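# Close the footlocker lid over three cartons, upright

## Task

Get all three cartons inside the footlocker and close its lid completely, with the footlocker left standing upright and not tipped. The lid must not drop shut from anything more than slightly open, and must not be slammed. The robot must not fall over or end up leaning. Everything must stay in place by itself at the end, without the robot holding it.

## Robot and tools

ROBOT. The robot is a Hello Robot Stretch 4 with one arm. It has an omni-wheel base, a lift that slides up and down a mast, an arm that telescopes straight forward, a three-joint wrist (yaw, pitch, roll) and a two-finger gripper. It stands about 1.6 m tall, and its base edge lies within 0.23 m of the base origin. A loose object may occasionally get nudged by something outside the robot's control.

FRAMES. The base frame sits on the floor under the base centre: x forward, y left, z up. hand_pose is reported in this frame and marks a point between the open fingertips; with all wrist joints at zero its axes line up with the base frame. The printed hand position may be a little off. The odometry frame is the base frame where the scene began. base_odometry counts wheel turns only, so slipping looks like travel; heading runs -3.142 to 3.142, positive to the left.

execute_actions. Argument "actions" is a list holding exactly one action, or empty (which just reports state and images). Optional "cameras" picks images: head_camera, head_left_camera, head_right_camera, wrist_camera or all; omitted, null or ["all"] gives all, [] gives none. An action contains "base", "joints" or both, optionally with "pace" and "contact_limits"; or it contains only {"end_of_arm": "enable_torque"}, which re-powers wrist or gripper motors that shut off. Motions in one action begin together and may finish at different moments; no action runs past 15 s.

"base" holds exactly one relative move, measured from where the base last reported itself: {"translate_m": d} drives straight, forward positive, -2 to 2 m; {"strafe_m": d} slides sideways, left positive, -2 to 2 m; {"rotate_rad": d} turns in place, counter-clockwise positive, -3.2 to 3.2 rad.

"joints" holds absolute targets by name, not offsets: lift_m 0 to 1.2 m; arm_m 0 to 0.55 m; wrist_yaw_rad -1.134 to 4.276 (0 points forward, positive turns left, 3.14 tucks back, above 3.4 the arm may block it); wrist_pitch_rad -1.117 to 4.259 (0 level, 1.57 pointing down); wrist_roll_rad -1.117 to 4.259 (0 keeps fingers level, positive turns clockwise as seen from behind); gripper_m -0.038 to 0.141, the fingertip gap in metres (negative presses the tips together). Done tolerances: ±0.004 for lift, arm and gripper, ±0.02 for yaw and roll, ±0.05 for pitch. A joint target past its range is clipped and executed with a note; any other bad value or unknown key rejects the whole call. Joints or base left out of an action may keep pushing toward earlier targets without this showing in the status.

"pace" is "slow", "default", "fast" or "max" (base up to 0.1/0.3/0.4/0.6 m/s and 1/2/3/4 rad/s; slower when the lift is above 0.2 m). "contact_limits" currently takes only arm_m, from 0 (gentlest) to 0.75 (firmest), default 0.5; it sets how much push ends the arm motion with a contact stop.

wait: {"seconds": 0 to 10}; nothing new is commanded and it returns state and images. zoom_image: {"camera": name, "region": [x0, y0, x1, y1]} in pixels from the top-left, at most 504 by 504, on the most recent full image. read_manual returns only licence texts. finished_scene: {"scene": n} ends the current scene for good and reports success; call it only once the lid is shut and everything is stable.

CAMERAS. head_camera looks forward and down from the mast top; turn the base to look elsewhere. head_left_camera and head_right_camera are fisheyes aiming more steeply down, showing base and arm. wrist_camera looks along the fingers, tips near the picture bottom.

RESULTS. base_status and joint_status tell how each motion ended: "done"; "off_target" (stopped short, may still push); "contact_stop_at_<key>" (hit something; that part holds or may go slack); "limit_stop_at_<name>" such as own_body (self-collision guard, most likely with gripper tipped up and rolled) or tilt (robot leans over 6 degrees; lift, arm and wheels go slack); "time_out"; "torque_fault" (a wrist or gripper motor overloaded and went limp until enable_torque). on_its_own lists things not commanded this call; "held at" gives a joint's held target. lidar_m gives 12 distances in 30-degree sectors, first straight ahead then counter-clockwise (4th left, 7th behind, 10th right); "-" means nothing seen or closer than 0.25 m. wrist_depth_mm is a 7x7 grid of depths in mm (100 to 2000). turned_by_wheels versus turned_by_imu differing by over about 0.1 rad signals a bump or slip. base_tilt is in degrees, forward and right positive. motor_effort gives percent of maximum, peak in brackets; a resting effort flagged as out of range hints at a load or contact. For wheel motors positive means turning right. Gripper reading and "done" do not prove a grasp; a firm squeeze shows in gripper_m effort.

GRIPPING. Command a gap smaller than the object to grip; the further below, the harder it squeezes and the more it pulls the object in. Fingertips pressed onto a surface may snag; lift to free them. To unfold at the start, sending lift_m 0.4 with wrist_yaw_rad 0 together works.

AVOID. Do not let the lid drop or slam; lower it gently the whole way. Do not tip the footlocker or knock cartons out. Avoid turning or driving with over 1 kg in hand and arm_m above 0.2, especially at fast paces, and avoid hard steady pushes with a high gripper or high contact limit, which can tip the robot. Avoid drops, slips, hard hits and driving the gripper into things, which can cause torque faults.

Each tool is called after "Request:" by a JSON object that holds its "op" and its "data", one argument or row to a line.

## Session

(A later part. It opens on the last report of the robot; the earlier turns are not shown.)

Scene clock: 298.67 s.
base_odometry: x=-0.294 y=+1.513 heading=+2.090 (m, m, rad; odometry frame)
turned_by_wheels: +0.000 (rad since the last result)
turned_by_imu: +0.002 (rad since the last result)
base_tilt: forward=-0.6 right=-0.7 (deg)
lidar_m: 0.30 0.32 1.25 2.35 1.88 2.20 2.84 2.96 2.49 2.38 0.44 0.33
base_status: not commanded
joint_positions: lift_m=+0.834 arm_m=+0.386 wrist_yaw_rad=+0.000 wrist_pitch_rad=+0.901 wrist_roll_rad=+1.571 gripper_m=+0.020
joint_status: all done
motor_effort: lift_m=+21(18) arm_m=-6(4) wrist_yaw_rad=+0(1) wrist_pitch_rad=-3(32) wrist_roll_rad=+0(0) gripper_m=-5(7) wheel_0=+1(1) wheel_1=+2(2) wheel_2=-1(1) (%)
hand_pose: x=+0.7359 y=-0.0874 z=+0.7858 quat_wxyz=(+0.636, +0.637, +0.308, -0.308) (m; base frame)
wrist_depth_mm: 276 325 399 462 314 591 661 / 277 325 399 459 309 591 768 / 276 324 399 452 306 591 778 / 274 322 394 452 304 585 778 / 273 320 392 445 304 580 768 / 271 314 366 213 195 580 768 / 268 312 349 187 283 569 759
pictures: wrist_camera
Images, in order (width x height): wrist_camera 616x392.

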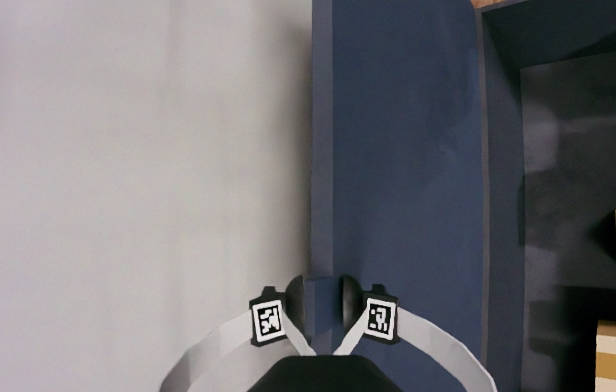

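Request:
{"op": "execute_actions", "data": {
  "actions": []
}}

Scene clock: 322.67 s.
base_odometry: x=-0.294 y=+1.513 heading=+2.090 (m, m, rad; odometry frame)
turned_by_wheels: +0.000 (rad since the last result)
turned_by_imu: +0.001 (rad since the last result)
base_tilt: forward=-0.7 right=-0.7 (deg)
lidar_m: 0.30 0.31 1.26 2.36 1.88 2.22 2.83 2.96 2.50 2.38 0.44 0.32
base_status: not commanded
joint_positions: lift_m=+0.834 arm_m=+0.386 wrist_yaw_rad=+0.000 wrist_pitch_rad=+0.901 wrist_roll_rad=+1.571 gripper_m=+0.020
joint_status: all done
motor_effort: lift_m=+21(18) arm_m=-6(4) wrist_yaw_rad=+0(1) wrist_pitch_rad=-5(32) wrist_roll_rad=-1(0) gripper_m=-6(7) wheel_0=+1(1) wheel_1=+2(2) wheel_2=-1(1) (%)
hand_pose: x=+0.7359 y=-0.0874 z=+0.7858 quat_wxyz=(+0.636, +0.637, +0.308, -0.308) (m; base frame)
wrist_depth_mm: 277 325 402 459 314 585 676 / 278 325 397 455 310 591 768 / 276 322 397 452 307 591 788 / 276 324 394 452 303 585 778 / 272 319 389 445 301 574 778 / 270 315 364 213 195 574 759 / 267 310 349 187 283 569 759
pictures: head_camera, head_left_camera, head_right_camera, wrist_camera
Images, in order (width x height): head_camera 420x560, head_left_camera 420x672, head_right_camera 420x672, wrist_camera 616x392.

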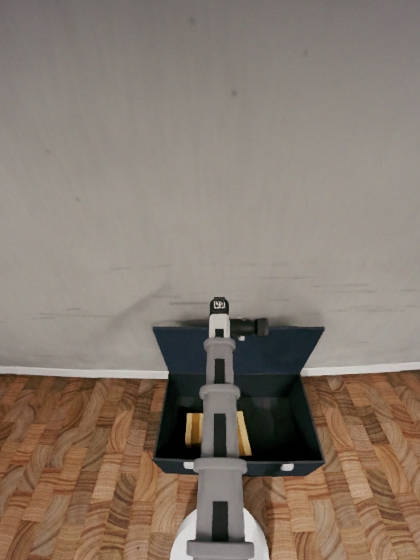

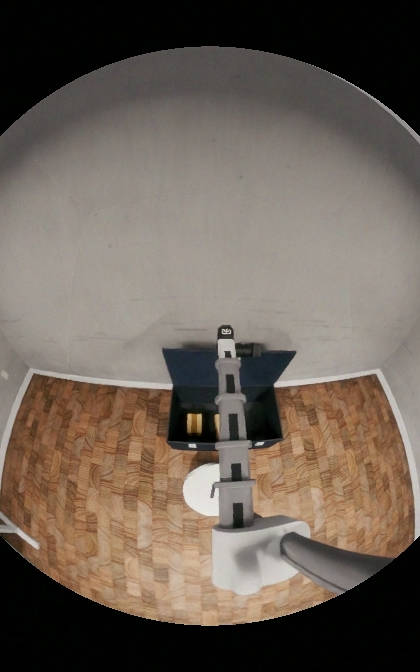

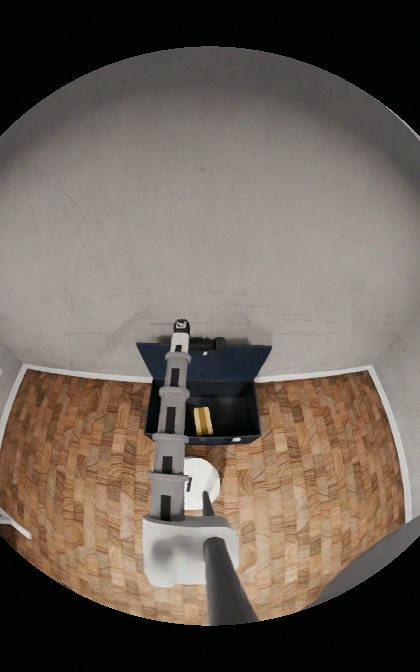

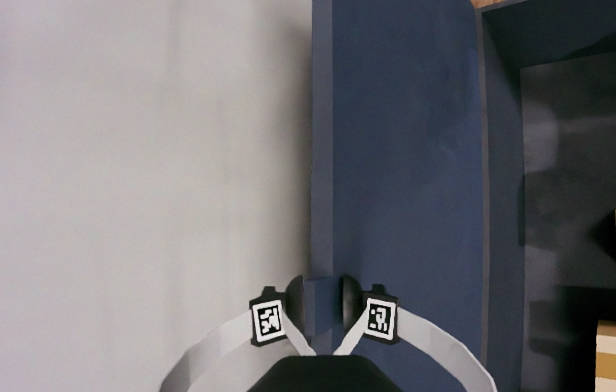

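Request:
{"op": "execute_actions", "data": {
  "actions": [
    {"base": {"translate_m": -0.06}, "joints": {"lift_m": 0.826}, "pace": "slow"}
  ],
  "cameras": ["wrist_camera", "head_camera"]
}}

Scene clock: 333.93 s.
base_odometry: x=-0.264 y=+1.461 heading=+2.089 (m, m, rad; odometry frame)
turned_by_wheels: +0.000 (rad since the last result)
turned_by_imu: +0.002 (rad since the last result)
base_tilt: forward=-0.7 right=-0.6 (deg)
lidar_m: 0.36 0.39 1.33 2.36 1.84 2.22 2.77 2.89 2.49 2.38 0.54 0.38
base_status: done
joint_positions: lift_m=+0.826 arm_m=+0.386 wrist_yaw_rad=+0.000 wrist_pitch_rad=+0.903 wrist_roll_rad=+1.571 gripper_m=+0.020
joint_status: all done
motor_effort: lift_m=+15(23) arm_m=-6(6) wrist_yaw_rad=+0(1) wrist_pitch_rad=-8(9) wrist_roll_rad=+0(1) gripper_m=-5(5) wheel_0=-2(3) wheel_1=-2(3) wheel_2=+1(4) (%)
hand_pose: x=+0.7356 y=-0.0874 z=+0.7780 quat_wxyz=(+0.636, +0.636, +0.308, -0.308) (m; base frame)
wrist_depth_mm: 330 387 477 544 359 647 661 / 327 387 477 544 355 778 759 / 329 382 473 535 347 788 768 / 327 379 462 539 343 768 768 / 325 377 459 530 343 768 759 / 319 377 436 211 195 759 759 / 317 368 415 187 307 768 759
pictures: head_camera, wrist_camera
Images, in order (width x height): head_camera 420x560, wrist_camera 616x392.

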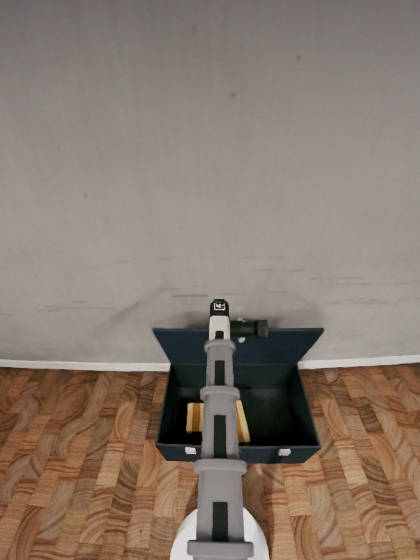

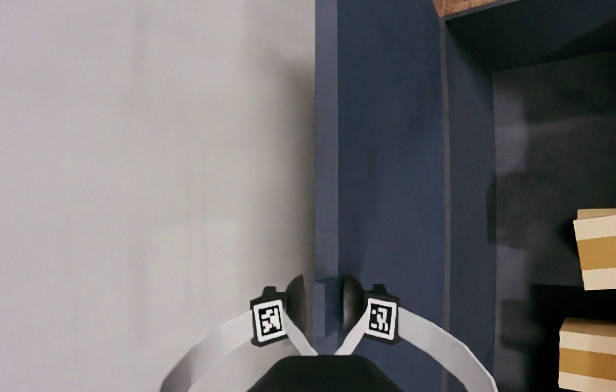

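Request:
{"op": "zoom_image", "data": {
  "camera": "wrist_camera",
  "region": [240, 250, 420, 370]
}}

Region (240, 250, 420, 370) of wrist_camera's 616x392 image, scaled by 2.800.

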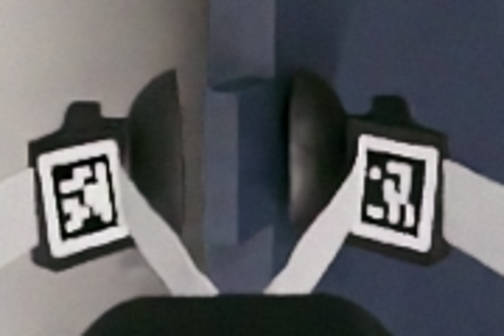

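Request:
{"op": "execute_actions", "data": {
  "actions": [
    {"base": {"translate_m": -0.09}, "joints": {"lift_m": 0.799, "gripper_m": 0.045}, "pace": "slow"}
  ],
  "cameras": ["wrist_camera", "head_camera"]
}}

Scene clock: 361.77 s.
base_odometry: x=-0.220 y=+1.383 heading=+2.089 (m, m, rad; odometry frame)
turned_by_wheels: +0.000 (rad since the last result)
turned_by_imu: +0.002 (rad since the last result)
base_tilt: forward=-0.6 right=-0.7 (deg)
lidar_m: 0.45 0.46 1.48 2.35 1.80 2.24 2.68 2.81 2.49 2.39 0.67 0.48
base_status: done
joint_positions: lift_m=+0.799 arm_m=+0.386 wrist_yaw_rad=+0.000 wrist_pitch_rad=+0.904 wrist_roll_rad=+1.571 gripper_m=+0.045
joint_status: all done
motor_effort: lift_m=+16(18) arm_m=-5(5) wrist_yaw_rad=+0(1) wrist_pitch_rad=-10(12) wrist_roll_rad=+0(0) gripper_m=-5(6) wheel_0=+0(4) wheel_1=-1(3) wheel_2=+0(6) (%)
hand_pose: x=+0.7353 y=-0.0875 z=+0.7507 quat_wxyz=(+0.636, +0.636, +0.309, -0.309) (m; base frame)
wrist_depth_mm: 407 480 585 732 634 661 661 / 407 477 585 723 676 842 759 / 402 473 580 715 668 854 750 / 402 473 574 699 654 842 741 / 397 469 574 691 654 842 554 / 394 462 517 691 206 842 715 / 389 455 544 166 654 683 640
pictures: head_camera, wrist_camera
Images, in order (width x height): head_camera 420x560, wrist_camera 616x392.

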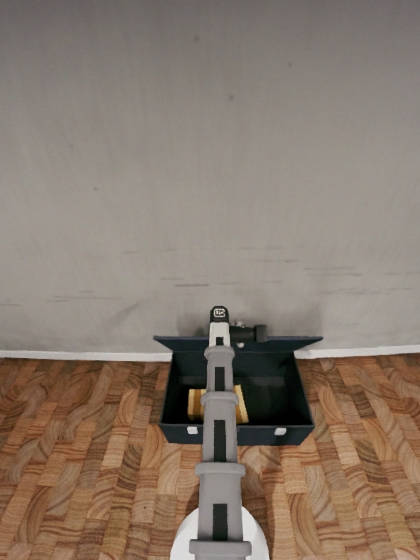

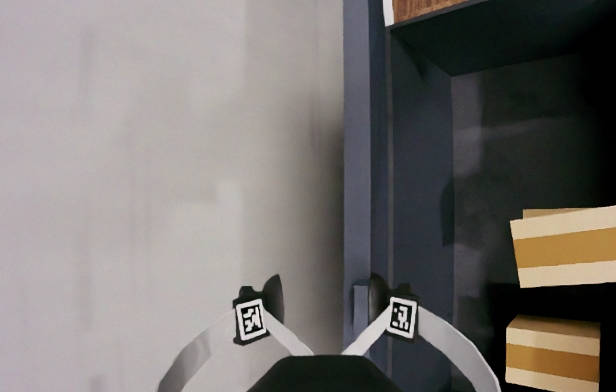

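Request:
{"op": "execute_actions", "data": {
  "actions": [
    {"joints": {"lift_m": 0.706, "arm_m": 0.265, "wrist_pitch_rad": 0.66}}
  ],
  "cameras": ["wrist_camera", "head_camera"]
}}

Scene clock: 398.77 s.
base_odometry: x=-0.220 y=+1.383 heading=+2.089 (m, m, rad; odometry frame)
turned_by_wheels: +0.000 (rad since the last result)
turned_by_imu: +0.002 (rad since the last result)
base_tilt: forward=-0.6 right=-0.7 (deg)
lidar_m: 0.45 0.46 1.46 2.35 1.79 2.23 2.69 2.80 2.51 2.39 0.67 0.48
base_status: not commanded
joint_positions: lift_m=+0.706 arm_m=+0.266 wrist_yaw_rad=-0.001 wrist_pitch_rad=+0.665 wrist_roll_rad=+1.571 gripper_m=+0.045
joint_status: all done
motor_effort: lift_m=+16(15) arm_m=-4(3) wrist_yaw_rad=+3(4) wrist_pitch_rad=-15(23) wrist_roll_rad=+1(1) gripper_m=-4(6) wheel_0=+1(1) wheel_1=+0(1) wheel_2=+0(0) (%)
hand_pose: x=+0.6635 y=-0.0877 z=+0.7064 quat_wxyz=(+0.668, +0.669, +0.230, -0.231) (m; base frame)
wrist_depth_mm: 484 554 634 723 597 668 668 / 484 549 634 723 539 778 723 / 480 549 627 707 496 778 715 / 484 539 621 723 477 768 699 / 477 535 615 715 477 768 504 / 473 530 574 715 202 768 699 / 473 525 591 166 488 715 609
pictures: head_camera, wrist_camera
Images, in order (width x height): head_camera 420x560, wrist_camera 616x392.

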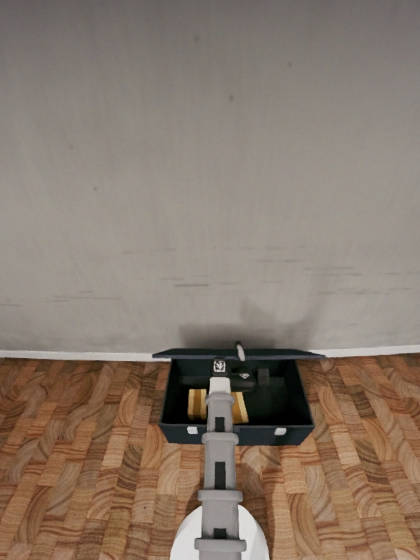

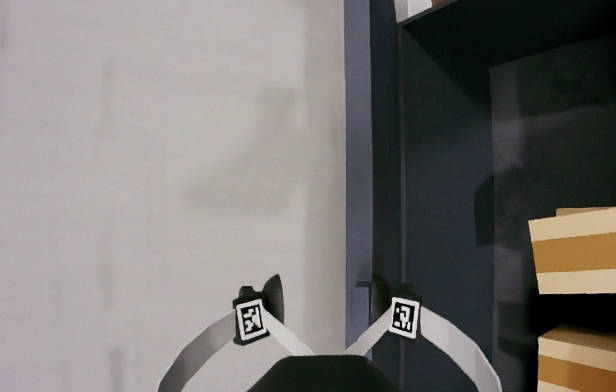

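Request:
{"op": "execute_actions", "data": {
  "actions": [
    {"base": {"translate_m": -0.075}, "joints": {"lift_m": 0.587, "arm_m": 0.23, "wrist_pitch_rad": 0.44}}
  ],
  "cameras": ["wrist_camera", "head_camera"]
}}

Scene clock: 409.13 s.
base_odometry: x=-0.182 y=+1.318 heading=+2.089 (m, m, rad; odometry frame)
turned_by_wheels: +0.000 (rad since the last result)
turned_by_imu: +0.002 (rad since the last result)
base_tilt: forward=-0.6 right=-0.7 (deg)
lidar_m: 0.53 0.56 1.56 2.34 1.75 2.25 2.62 2.71 2.51 2.39 1.65 0.56
base_status: done
joint_positions: lift_m=+0.587 arm_m=+0.231 wrist_yaw_rad=-0.002 wrist_pitch_rad=+0.447 wrist_roll_rad=+1.571 gripper_m=+0.045
joint_status: all done
motor_effort: lift_m=+16(16) arm_m=-4(7) wrist_yaw_rad=+5(5) wrist_pitch_rad=-17(25) wrist_roll_rad=+1(1) gripper_m=-4(8) wheel_0=+1(4) wheel_1=+0(5) wheel_2=-2(7) (%)
hand_pose: x=+0.6617 y=-0.0879 z=+0.6408 quat_wxyz=(+0.689, +0.690, +0.156, -0.157) (m; base frame)
wrist_depth_mm: 580 640 707 759 615 668 654 / 585 634 699 768 654 732 683 / 585 634 691 750 569 741 691 / 585 627 691 750 539 723 691 / 574 621 676 759 521 723 462 / 564 615 647 741 202 715 654 / 564 609 661 715 544 683 699
pictures: head_camera, wrist_camera
Images, in order (width x height): head_camera 420x560, wrist_camera 616x392.

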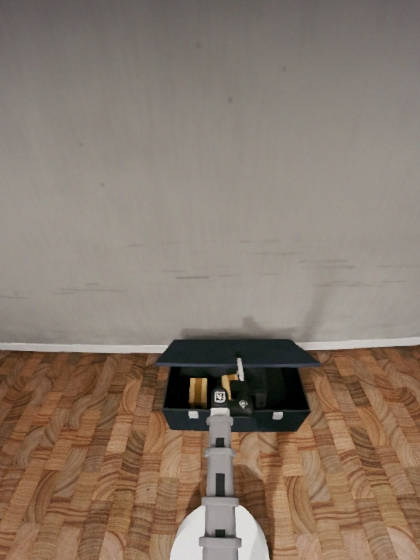

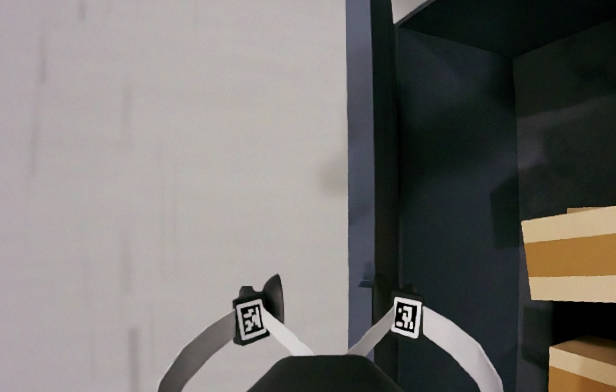

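Request:
{"op": "execute_actions", "data": {
  "actions": [
    {"base": {"translate_m": -0.082}, "joints": {"lift_m": 0.449, "wrist_pitch_rad": 0.22}}
  ],
  "cameras": ["wrist_camera", "head_camera"]
}}

Scene clock: 419.20 s.
base_odometry: x=-0.142 y=+1.247 heading=+2.089 (m, m, rad; odometry frame)
turned_by_wheels: +0.000 (rad since the last result)
turned_by_imu: +0.002 (rad since the last result)
base_tilt: forward=-0.7 right=-0.6 (deg)
lidar_m: 0.61 0.64 1.72 2.35 1.72 2.24 2.52 2.65 2.52 2.40 1.76 0.64
base_status: done
joint_positions: lift_m=+0.449 arm_m=+0.231 wrist_yaw_rad=-0.002 wrist_pitch_rad=+0.228 wrist_roll_rad=+1.571 gripper_m=+0.045
joint_status: all done
motor_effort: lift_m=+17(16) arm_m=-4(4) wrist_yaw_rad=+4(5) wrist_pitch_rad=-21(30) wrist_roll_rad=+0(0) gripper_m=-7(7) wheel_0=+3(5) wheel_1=+1(5) wheel_2=-4(8) (%)
hand_pose: x=+0.6825 y=-0.0879 z=+0.5623 quat_wxyz=(+0.702, +0.703, +0.080, -0.081) (m; base frame)
wrist_depth_mm: 707 741 778 820 621 661 640 / 699 732 768 820 661 691 683 / 699 723 750 798 634 676 683 / 699 715 759 788 569 683 661 / 699 707 741 778 549 676 407 / 683 707 715 768 207 668 525 / 676 699 732 750 580 654 683
pictures: head_camera, wrist_camera
Images, in order (width x height): head_camera 420x560, wrist_camera 616x392.

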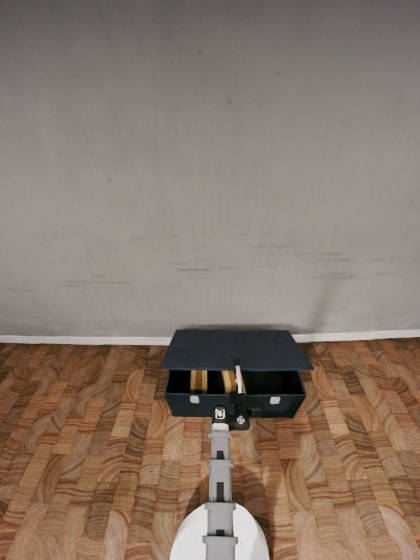

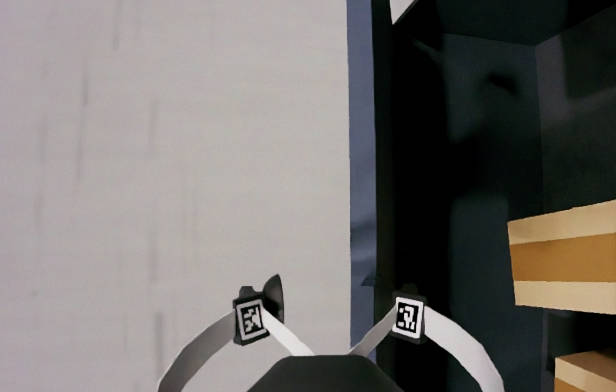

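Request:
{"op": "execute_actions", "data": {
  "actions": [
    {"joints": {"lift_m": 0.30, "arm_m": 0.19, "wrist_pitch_rad": 0.02}, "pace": "slow"}
  ],
  "cameras": ["wrist_camera", "head_camera"]
}}

Scene clock: 428.27 s.
base_odometry: x=-0.142 y=+1.247 heading=+2.089 (m, m, rad; odometry frame)
turned_by_wheels: +0.000 (rad since the last result)
turned_by_imu: +0.002 (rad since the last result)
base_tilt: forward=-0.6 right=-0.6 (deg)
lidar_m: 0.60 0.64 1.70 2.35 1.74 2.23 2.53 2.63 2.51 2.40 1.78 0.64
base_status: not commanded
joint_positions: lift_m=+0.300 arm_m=+0.191 wrist_yaw_rad=-0.002 wrist_pitch_rad=+0.028 wrist_roll_rad=+1.571 gripper_m=+0.045
joint_status: all done
motor_effort: lift_m=+17(17) arm_m=-4(7) wrist_yaw_rad=+4(4) wrist_pitch_rad=-23(30) wrist_roll_rad=+1(0) gripper_m=-6(8) wheel_0=+2(2) wheel_1=+1(1) wheel_2=-3(4) (%)
hand_pose: x=+0.6499 y=-0.0879 z=+0.4702 quat_wxyz=(+0.707, +0.707, +0.009, -0.010) (m; base frame)
wrist_depth_mm: 854 854 820 831 615 654 - / 842 820 809 831 647 647 208 / 820 820 831 820 640 640 208 / 820 820 798 809 647 640 209 / 831 809 820 788 640 647 210 / 809 798 798 809 200 634 277 / 798 798 788 788 627 634 -
pictures: head_camera, wrist_camera
Images, in order (width x height): head_camera 420x560, wrist_camera 616x392.

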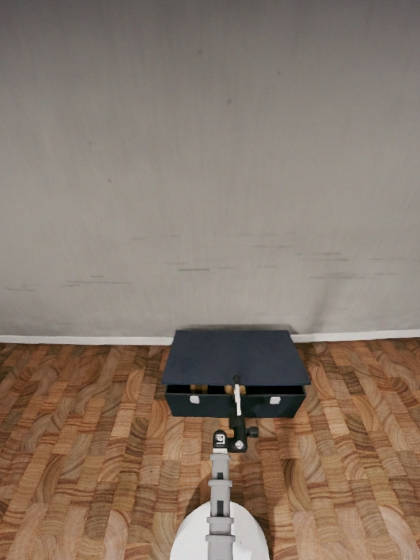

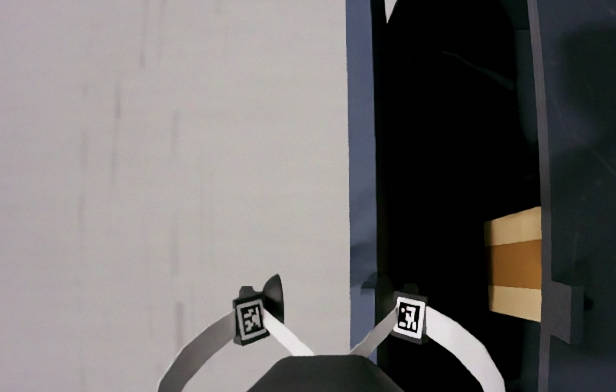

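Request:
{"op": "execute_actions", "data": {
  "actions": [
    {"joints": {"lift_m": 0.252, "arm_m": 0.163}, "pace": "slow"}
  ],
  "cameras": ["wrist_camera"]
}}

Request:
{"op": "zoom_image", "data": {
  "camera": "wrist_camera",
  "region": [320, 240, 500, 370]
}}

Scene clock: 449.17 s.
base_odometry: x=-0.142 y=+1.247 heading=+2.089 (m, m, rad; odometry frame)
turned_by_wheels: +0.000 (rad since the last result)
turned_by_imu: +0.002 (rad since the last result)
base_tilt: forward=-0.5 right=-0.7 (deg)
lidar_m: 0.62 0.64 1.69 2.35 1.73 2.22 2.53 2.63 2.50 2.39 1.78 0.65
base_status: not commanded
joint_positions: lift_m=+0.252 arm_m=+0.164 wrist_yaw_rad=+0.000 wrist_pitch_rad=+0.028 wrist_roll_rad=+1.571 gripper_m=+0.045
joint_status: all done
motor_effort: lift_m=+18(17) arm_m=-6(6) wrist_yaw_rad=-2(5) wrist_pitch_rad=-21(23) wrist_roll_rad=+0(0) gripper_m=-8(6) wheel_0=+2(2) wheel_1=+1(1) wheel_2=-2(3) (%)
hand_pose: x=+0.6234 y=-0.0873 z=+0.4222 quat_wxyz=(+0.707, +0.707, +0.010, -0.010) (m; base frame)
wrist_depth_mm: 878 866 866 866 668 236 236 / 854 842 842 854 668 234 235 / 866 842 842 854 676 232 233 / 854 831 831 842 668 233 232 / 831 842 831 842 668 231 230 / 820 842 831 831 210 230 230 / 820 820 820 820 654 229 230
pictures: wrist_camera
Images, in order (width x height): wrist_camera 616x392.

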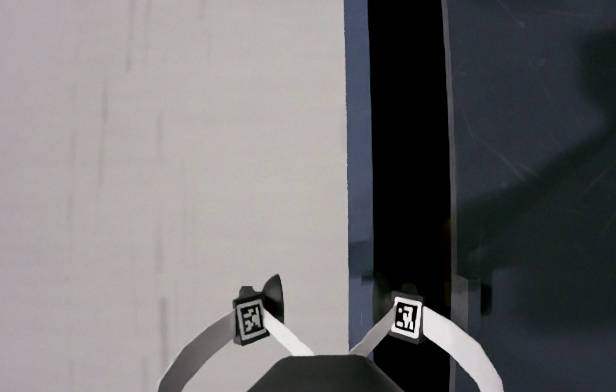

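Region (320, 240, 500, 370) of wrist_camera's 616x392 image, scaled by 2.800.

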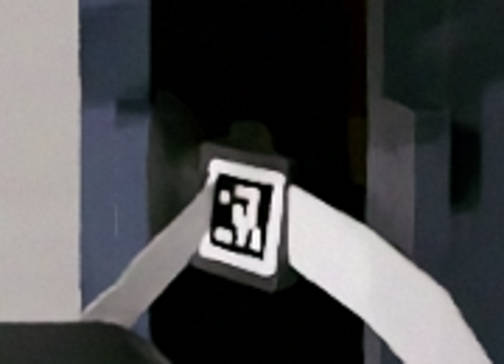

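Request:
{"op": "execute_actions", "data": {
  "actions": [
    {"joints": {"lift_m": 0.235, "arm_m": 0.143}, "pace": "slow"}
  ],
  "cameras": ["wrist_camera"]
}}

Request:
{"op": "zoom_image", "data": {
  "camera": "wrist_camera",
  "region": [320, 240, 500, 370]
}}

Scene clock: 465.00 s.
base_odometry: x=-0.142 y=+1.247 heading=+2.089 (m, m, rad; odometry frame)
turned_by_wheels: +0.000 (rad since the last result)
turned_by_imu: +0.002 (rad since the last result)
base_tilt: forward=-0.6 right=-0.7 (deg)
lidar_m: 0.61 0.64 1.68 2.35 1.73 2.23 2.52 2.66 2.50 2.39 1.75 0.64
base_status: not commanded
joint_positions: lift_m=+0.235 arm_m=+0.144 wrist_yaw_rad=+0.000 wrist_pitch_rad=+0.028 wrist_roll_rad=+1.571 gripper_m=+0.045
joint_status: all done
motor_effort: lift_m=+18(17) arm_m=-6(5) wrist_yaw_rad=-1(1) wrist_pitch_rad=-23(25) wrist_roll_rad=+1(0) gripper_m=-9(8) wheel_0=+2(2) wheel_1=+1(1) wheel_2=-2(2) (%)
hand_pose: x=+0.6034 y=-0.0873 z=+0.4051 quat_wxyz=(+0.707, +0.707, +0.010, -0.010) (m; base frame)
wrist_depth_mm: 904 878 878 878 259 256 254 / 878 854 891 866 259 255 255 / 878 878 866 866 257 254 253 / 866 866 854 854 254 253 252 / 866 854 854 842 255 252 251 / 854 854 842 831 211 251 250 / 866 854 831 654 250 249 249
pictures: wrist_camera
Images, in order (width x height): wrist_camera 616x392.

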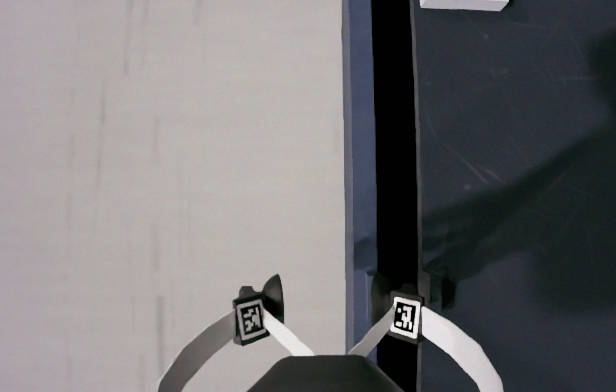

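Region (320, 240, 500, 370) of wrist_camera's 616x392 image, scaled by 2.800.

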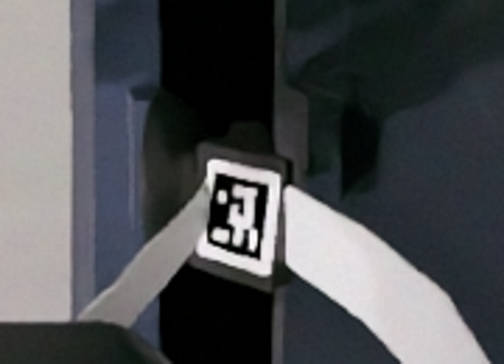

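Request:
{"op": "execute_actions", "data": {
  "actions": [
    {"joints": {"lift_m": 0.226, "arm_m": 0.137}, "pace": "slow"}
  ],
  "cameras": ["wrist_camera"]
}}

Request:
{"op": "zoom_image", "data": {
  "camera": "wrist_camera",
  "region": [320, 240, 500, 370]
}}

Scene clock: 498.83 s.
base_odometry: x=-0.142 y=+1.247 heading=+2.089 (m, m, rad; odometry frame)
turned_by_wheels: +0.000 (rad since the last result)
turned_by_imu: +0.001 (rad since the last result)
base_tilt: forward=-0.6 right=-0.6 (deg)
lidar_m: 0.61 0.64 1.69 2.35 1.74 2.22 2.53 2.65 2.51 2.39 1.77 0.63
base_status: not commanded
joint_positions: lift_m=+0.226 arm_m=+0.138 wrist_yaw_rad=+0.000 wrist_pitch_rad=+0.029 wrist_roll_rad=+1.571 gripper_m=+0.045
joint_status: all done
on_its_own: wrist_pitch_rad is at rest, and its effort (-25) is outside its rest range (-23 to +23)
motor_effort: lift_m=+18(17) arm_m=-6(7) wrist_yaw_rad=-1(1) wrist_pitch_rad=-25(24) wrist_roll_rad=+0(1) gripper_m=-8(7) wheel_0=+2(2) wheel_1=+1(1) wheel_2=-2(2) (%)
hand_pose: x=+0.5974 y=-0.0873 z=+0.3960 quat_wxyz=(+0.707, +0.707, +0.010, -0.010) (m; base frame)
wrist_depth_mm: 891 891 891 891 265 262 262 / 891 878 878 878 264 260 259 / 878 878 878 866 262 260 259 / 866 866 891 854 260 258 258 / 878 866 866 866 258 258 255 / 854 866 842 842 211 257 255 / 854 842 854 442 256 255 254
pictures: wrist_camera
Images, in order (width x height): wrist_camera 616x392.

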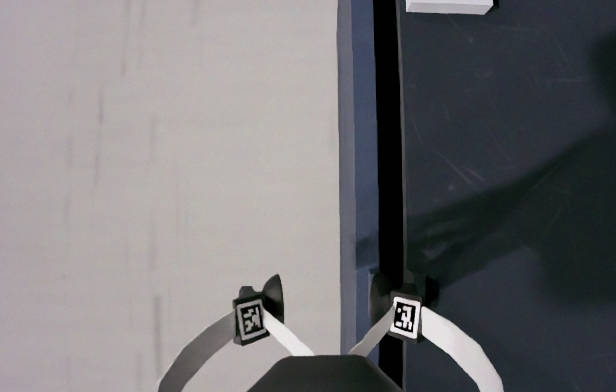

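Region (320, 240, 500, 370) of wrist_camera's 616x392 image, scaled by 2.800.

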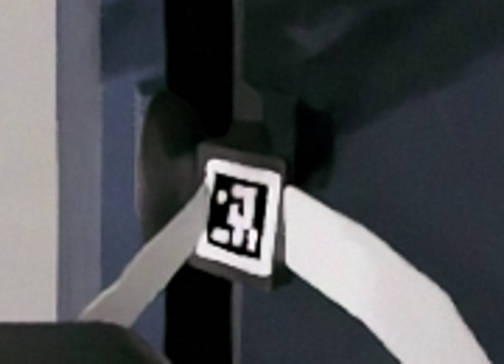

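Request:
{"op": "execute_actions", "data": {
  "actions": [
    {"joints": {"lift_m": 0.218, "arm_m": 0.134}, "pace": "slow"}
  ],
  "cameras": ["wrist_camera"]
}}

Request:
{"op": "zoom_image", "data": {
  "camera": "wrist_camera",
  "region": [320, 240, 500, 370]
}}

Scene clock: 507.97 s.
base_odometry: x=-0.142 y=+1.247 heading=+2.089 (m, m, rad; odometry frame)
turned_by_wheels: +0.000 (rad since the last result)
turned_by_imu: +0.001 (rad since the last result)
base_tilt: forward=-0.7 right=-0.7 (deg)
lidar_m: 0.61 0.63 1.69 2.35 1.71 2.21 2.53 2.62 2.51 2.40 1.76 0.64
base_status: not commanded
joint_positions: lift_m=+0.218 arm_m=+0.135 wrist_yaw_rad=+0.000 wrist_pitch_rad=+0.022 wrist_roll_rad=+1.571 gripper_m=+0.045
joint_status: all done
motor_effort: lift_m=+16(19) arm_m=-6(5) wrist_yaw_rad=+0(1) wrist_pitch_rad=-7(24) wrist_roll_rad=+1(0) gripper_m=-4(8) wheel_0=+1(2) wheel_1=+1(1) wheel_2=-1(2) (%)
hand_pose: x=+0.5944 y=-0.0874 z=+0.3900 quat_wxyz=(+0.707, +0.707, +0.008, -0.008) (m; base frame)
wrist_depth_mm: 904 917 878 891 265 264 263 / 878 891 878 878 265 264 262 / 891 866 891 866 264 260 260 / 878 878 866 878 263 260 262 / 878 866 878 842 260 260 256 / 878 866 866 854 202 257 257 / 866 854 854 167 259 256 256
pictures: wrist_camera
Images, in order (width x height): wrist_camera 616x392.

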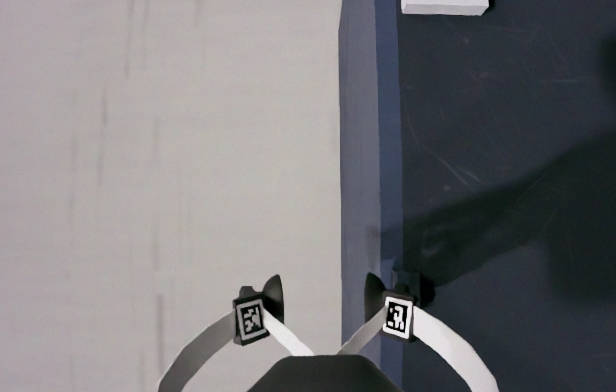

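Region (320, 240, 500, 370) of wrist_camera's 616x392 image, scaled by 2.800.

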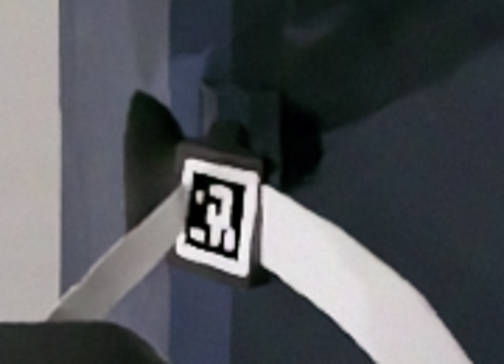

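The lid is shut: it slipped off the pad with roughly a 1 cm gap left. Next I'll withdraw the gripper.

Request:
{"op": "execute_actions", "data": {
  "actions": [
    {"joints": {"arm_m": 0.09}}
  ],
  "cameras": ["wrist_camera", "head_camera"]
}}

Scene clock: 512.63 s.
base_odometry: x=-0.142 y=+1.247 heading=+2.089 (m, m, rad; odometry frame)
turned_by_wheels: +0.000 (rad since the last result)
turned_by_imu: +0.001 (rad since the last result)
base_tilt: forward=-0.7 right=-0.6 (deg)
lidar_m: 0.61 0.64 1.69 2.35 1.71 2.21 2.53 2.63 2.51 2.39 1.76 0.64
base_status: not commanded
joint_positions: lift_m=+0.218 arm_m=+0.091 wrist_yaw_rad=+0.000 wrist_pitch_rad=+0.022 wrist_roll_rad=+1.571 gripper_m=+0.045
joint_status: all done
motor_effort: lift_m=+16(16) arm_m=-6(4) wrist_yaw_rad=+0(1) wrist_pitch_rad=-7(7) wrist_roll_rad=-1(0) gripper_m=-3(5) wheel_0=+1(1) wheel_1=+1(1) wheel_2=-1(1) (%)
hand_pose: x=+0.5503 y=-0.0874 z=+0.3900 quat_wxyz=(+0.707, +0.707, +0.008, -0.008) (m; base frame)
wrist_depth_mm: 946 946 931 946 309 307 306 / 946 931 931 917 309 304 304 / 946 917 917 917 306 307 303 / 946 946 917 904 306 304 301 / 904 904 904 904 304 301 300 / 917 904 904 891 200 298 300 / 904 891 904 167 301 298 297
pictures: head_camera, wrist_camera
Images, in order (width x height): head_camera 420x560, wrist_camera 616x392.

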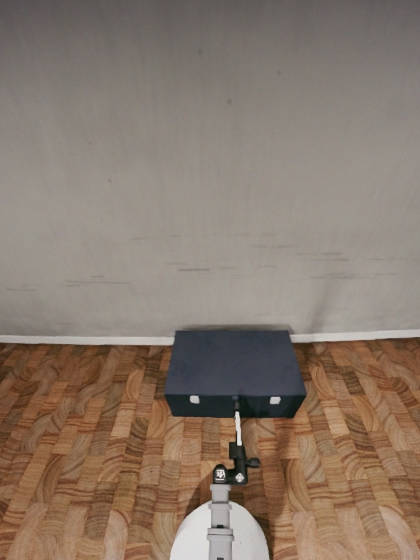

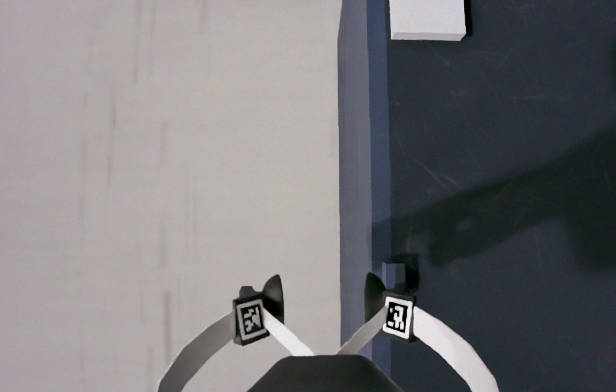

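Request:
{"op": "finished_scene", "data": {
  "scene": 2
}}

The scene is finished: the task was done.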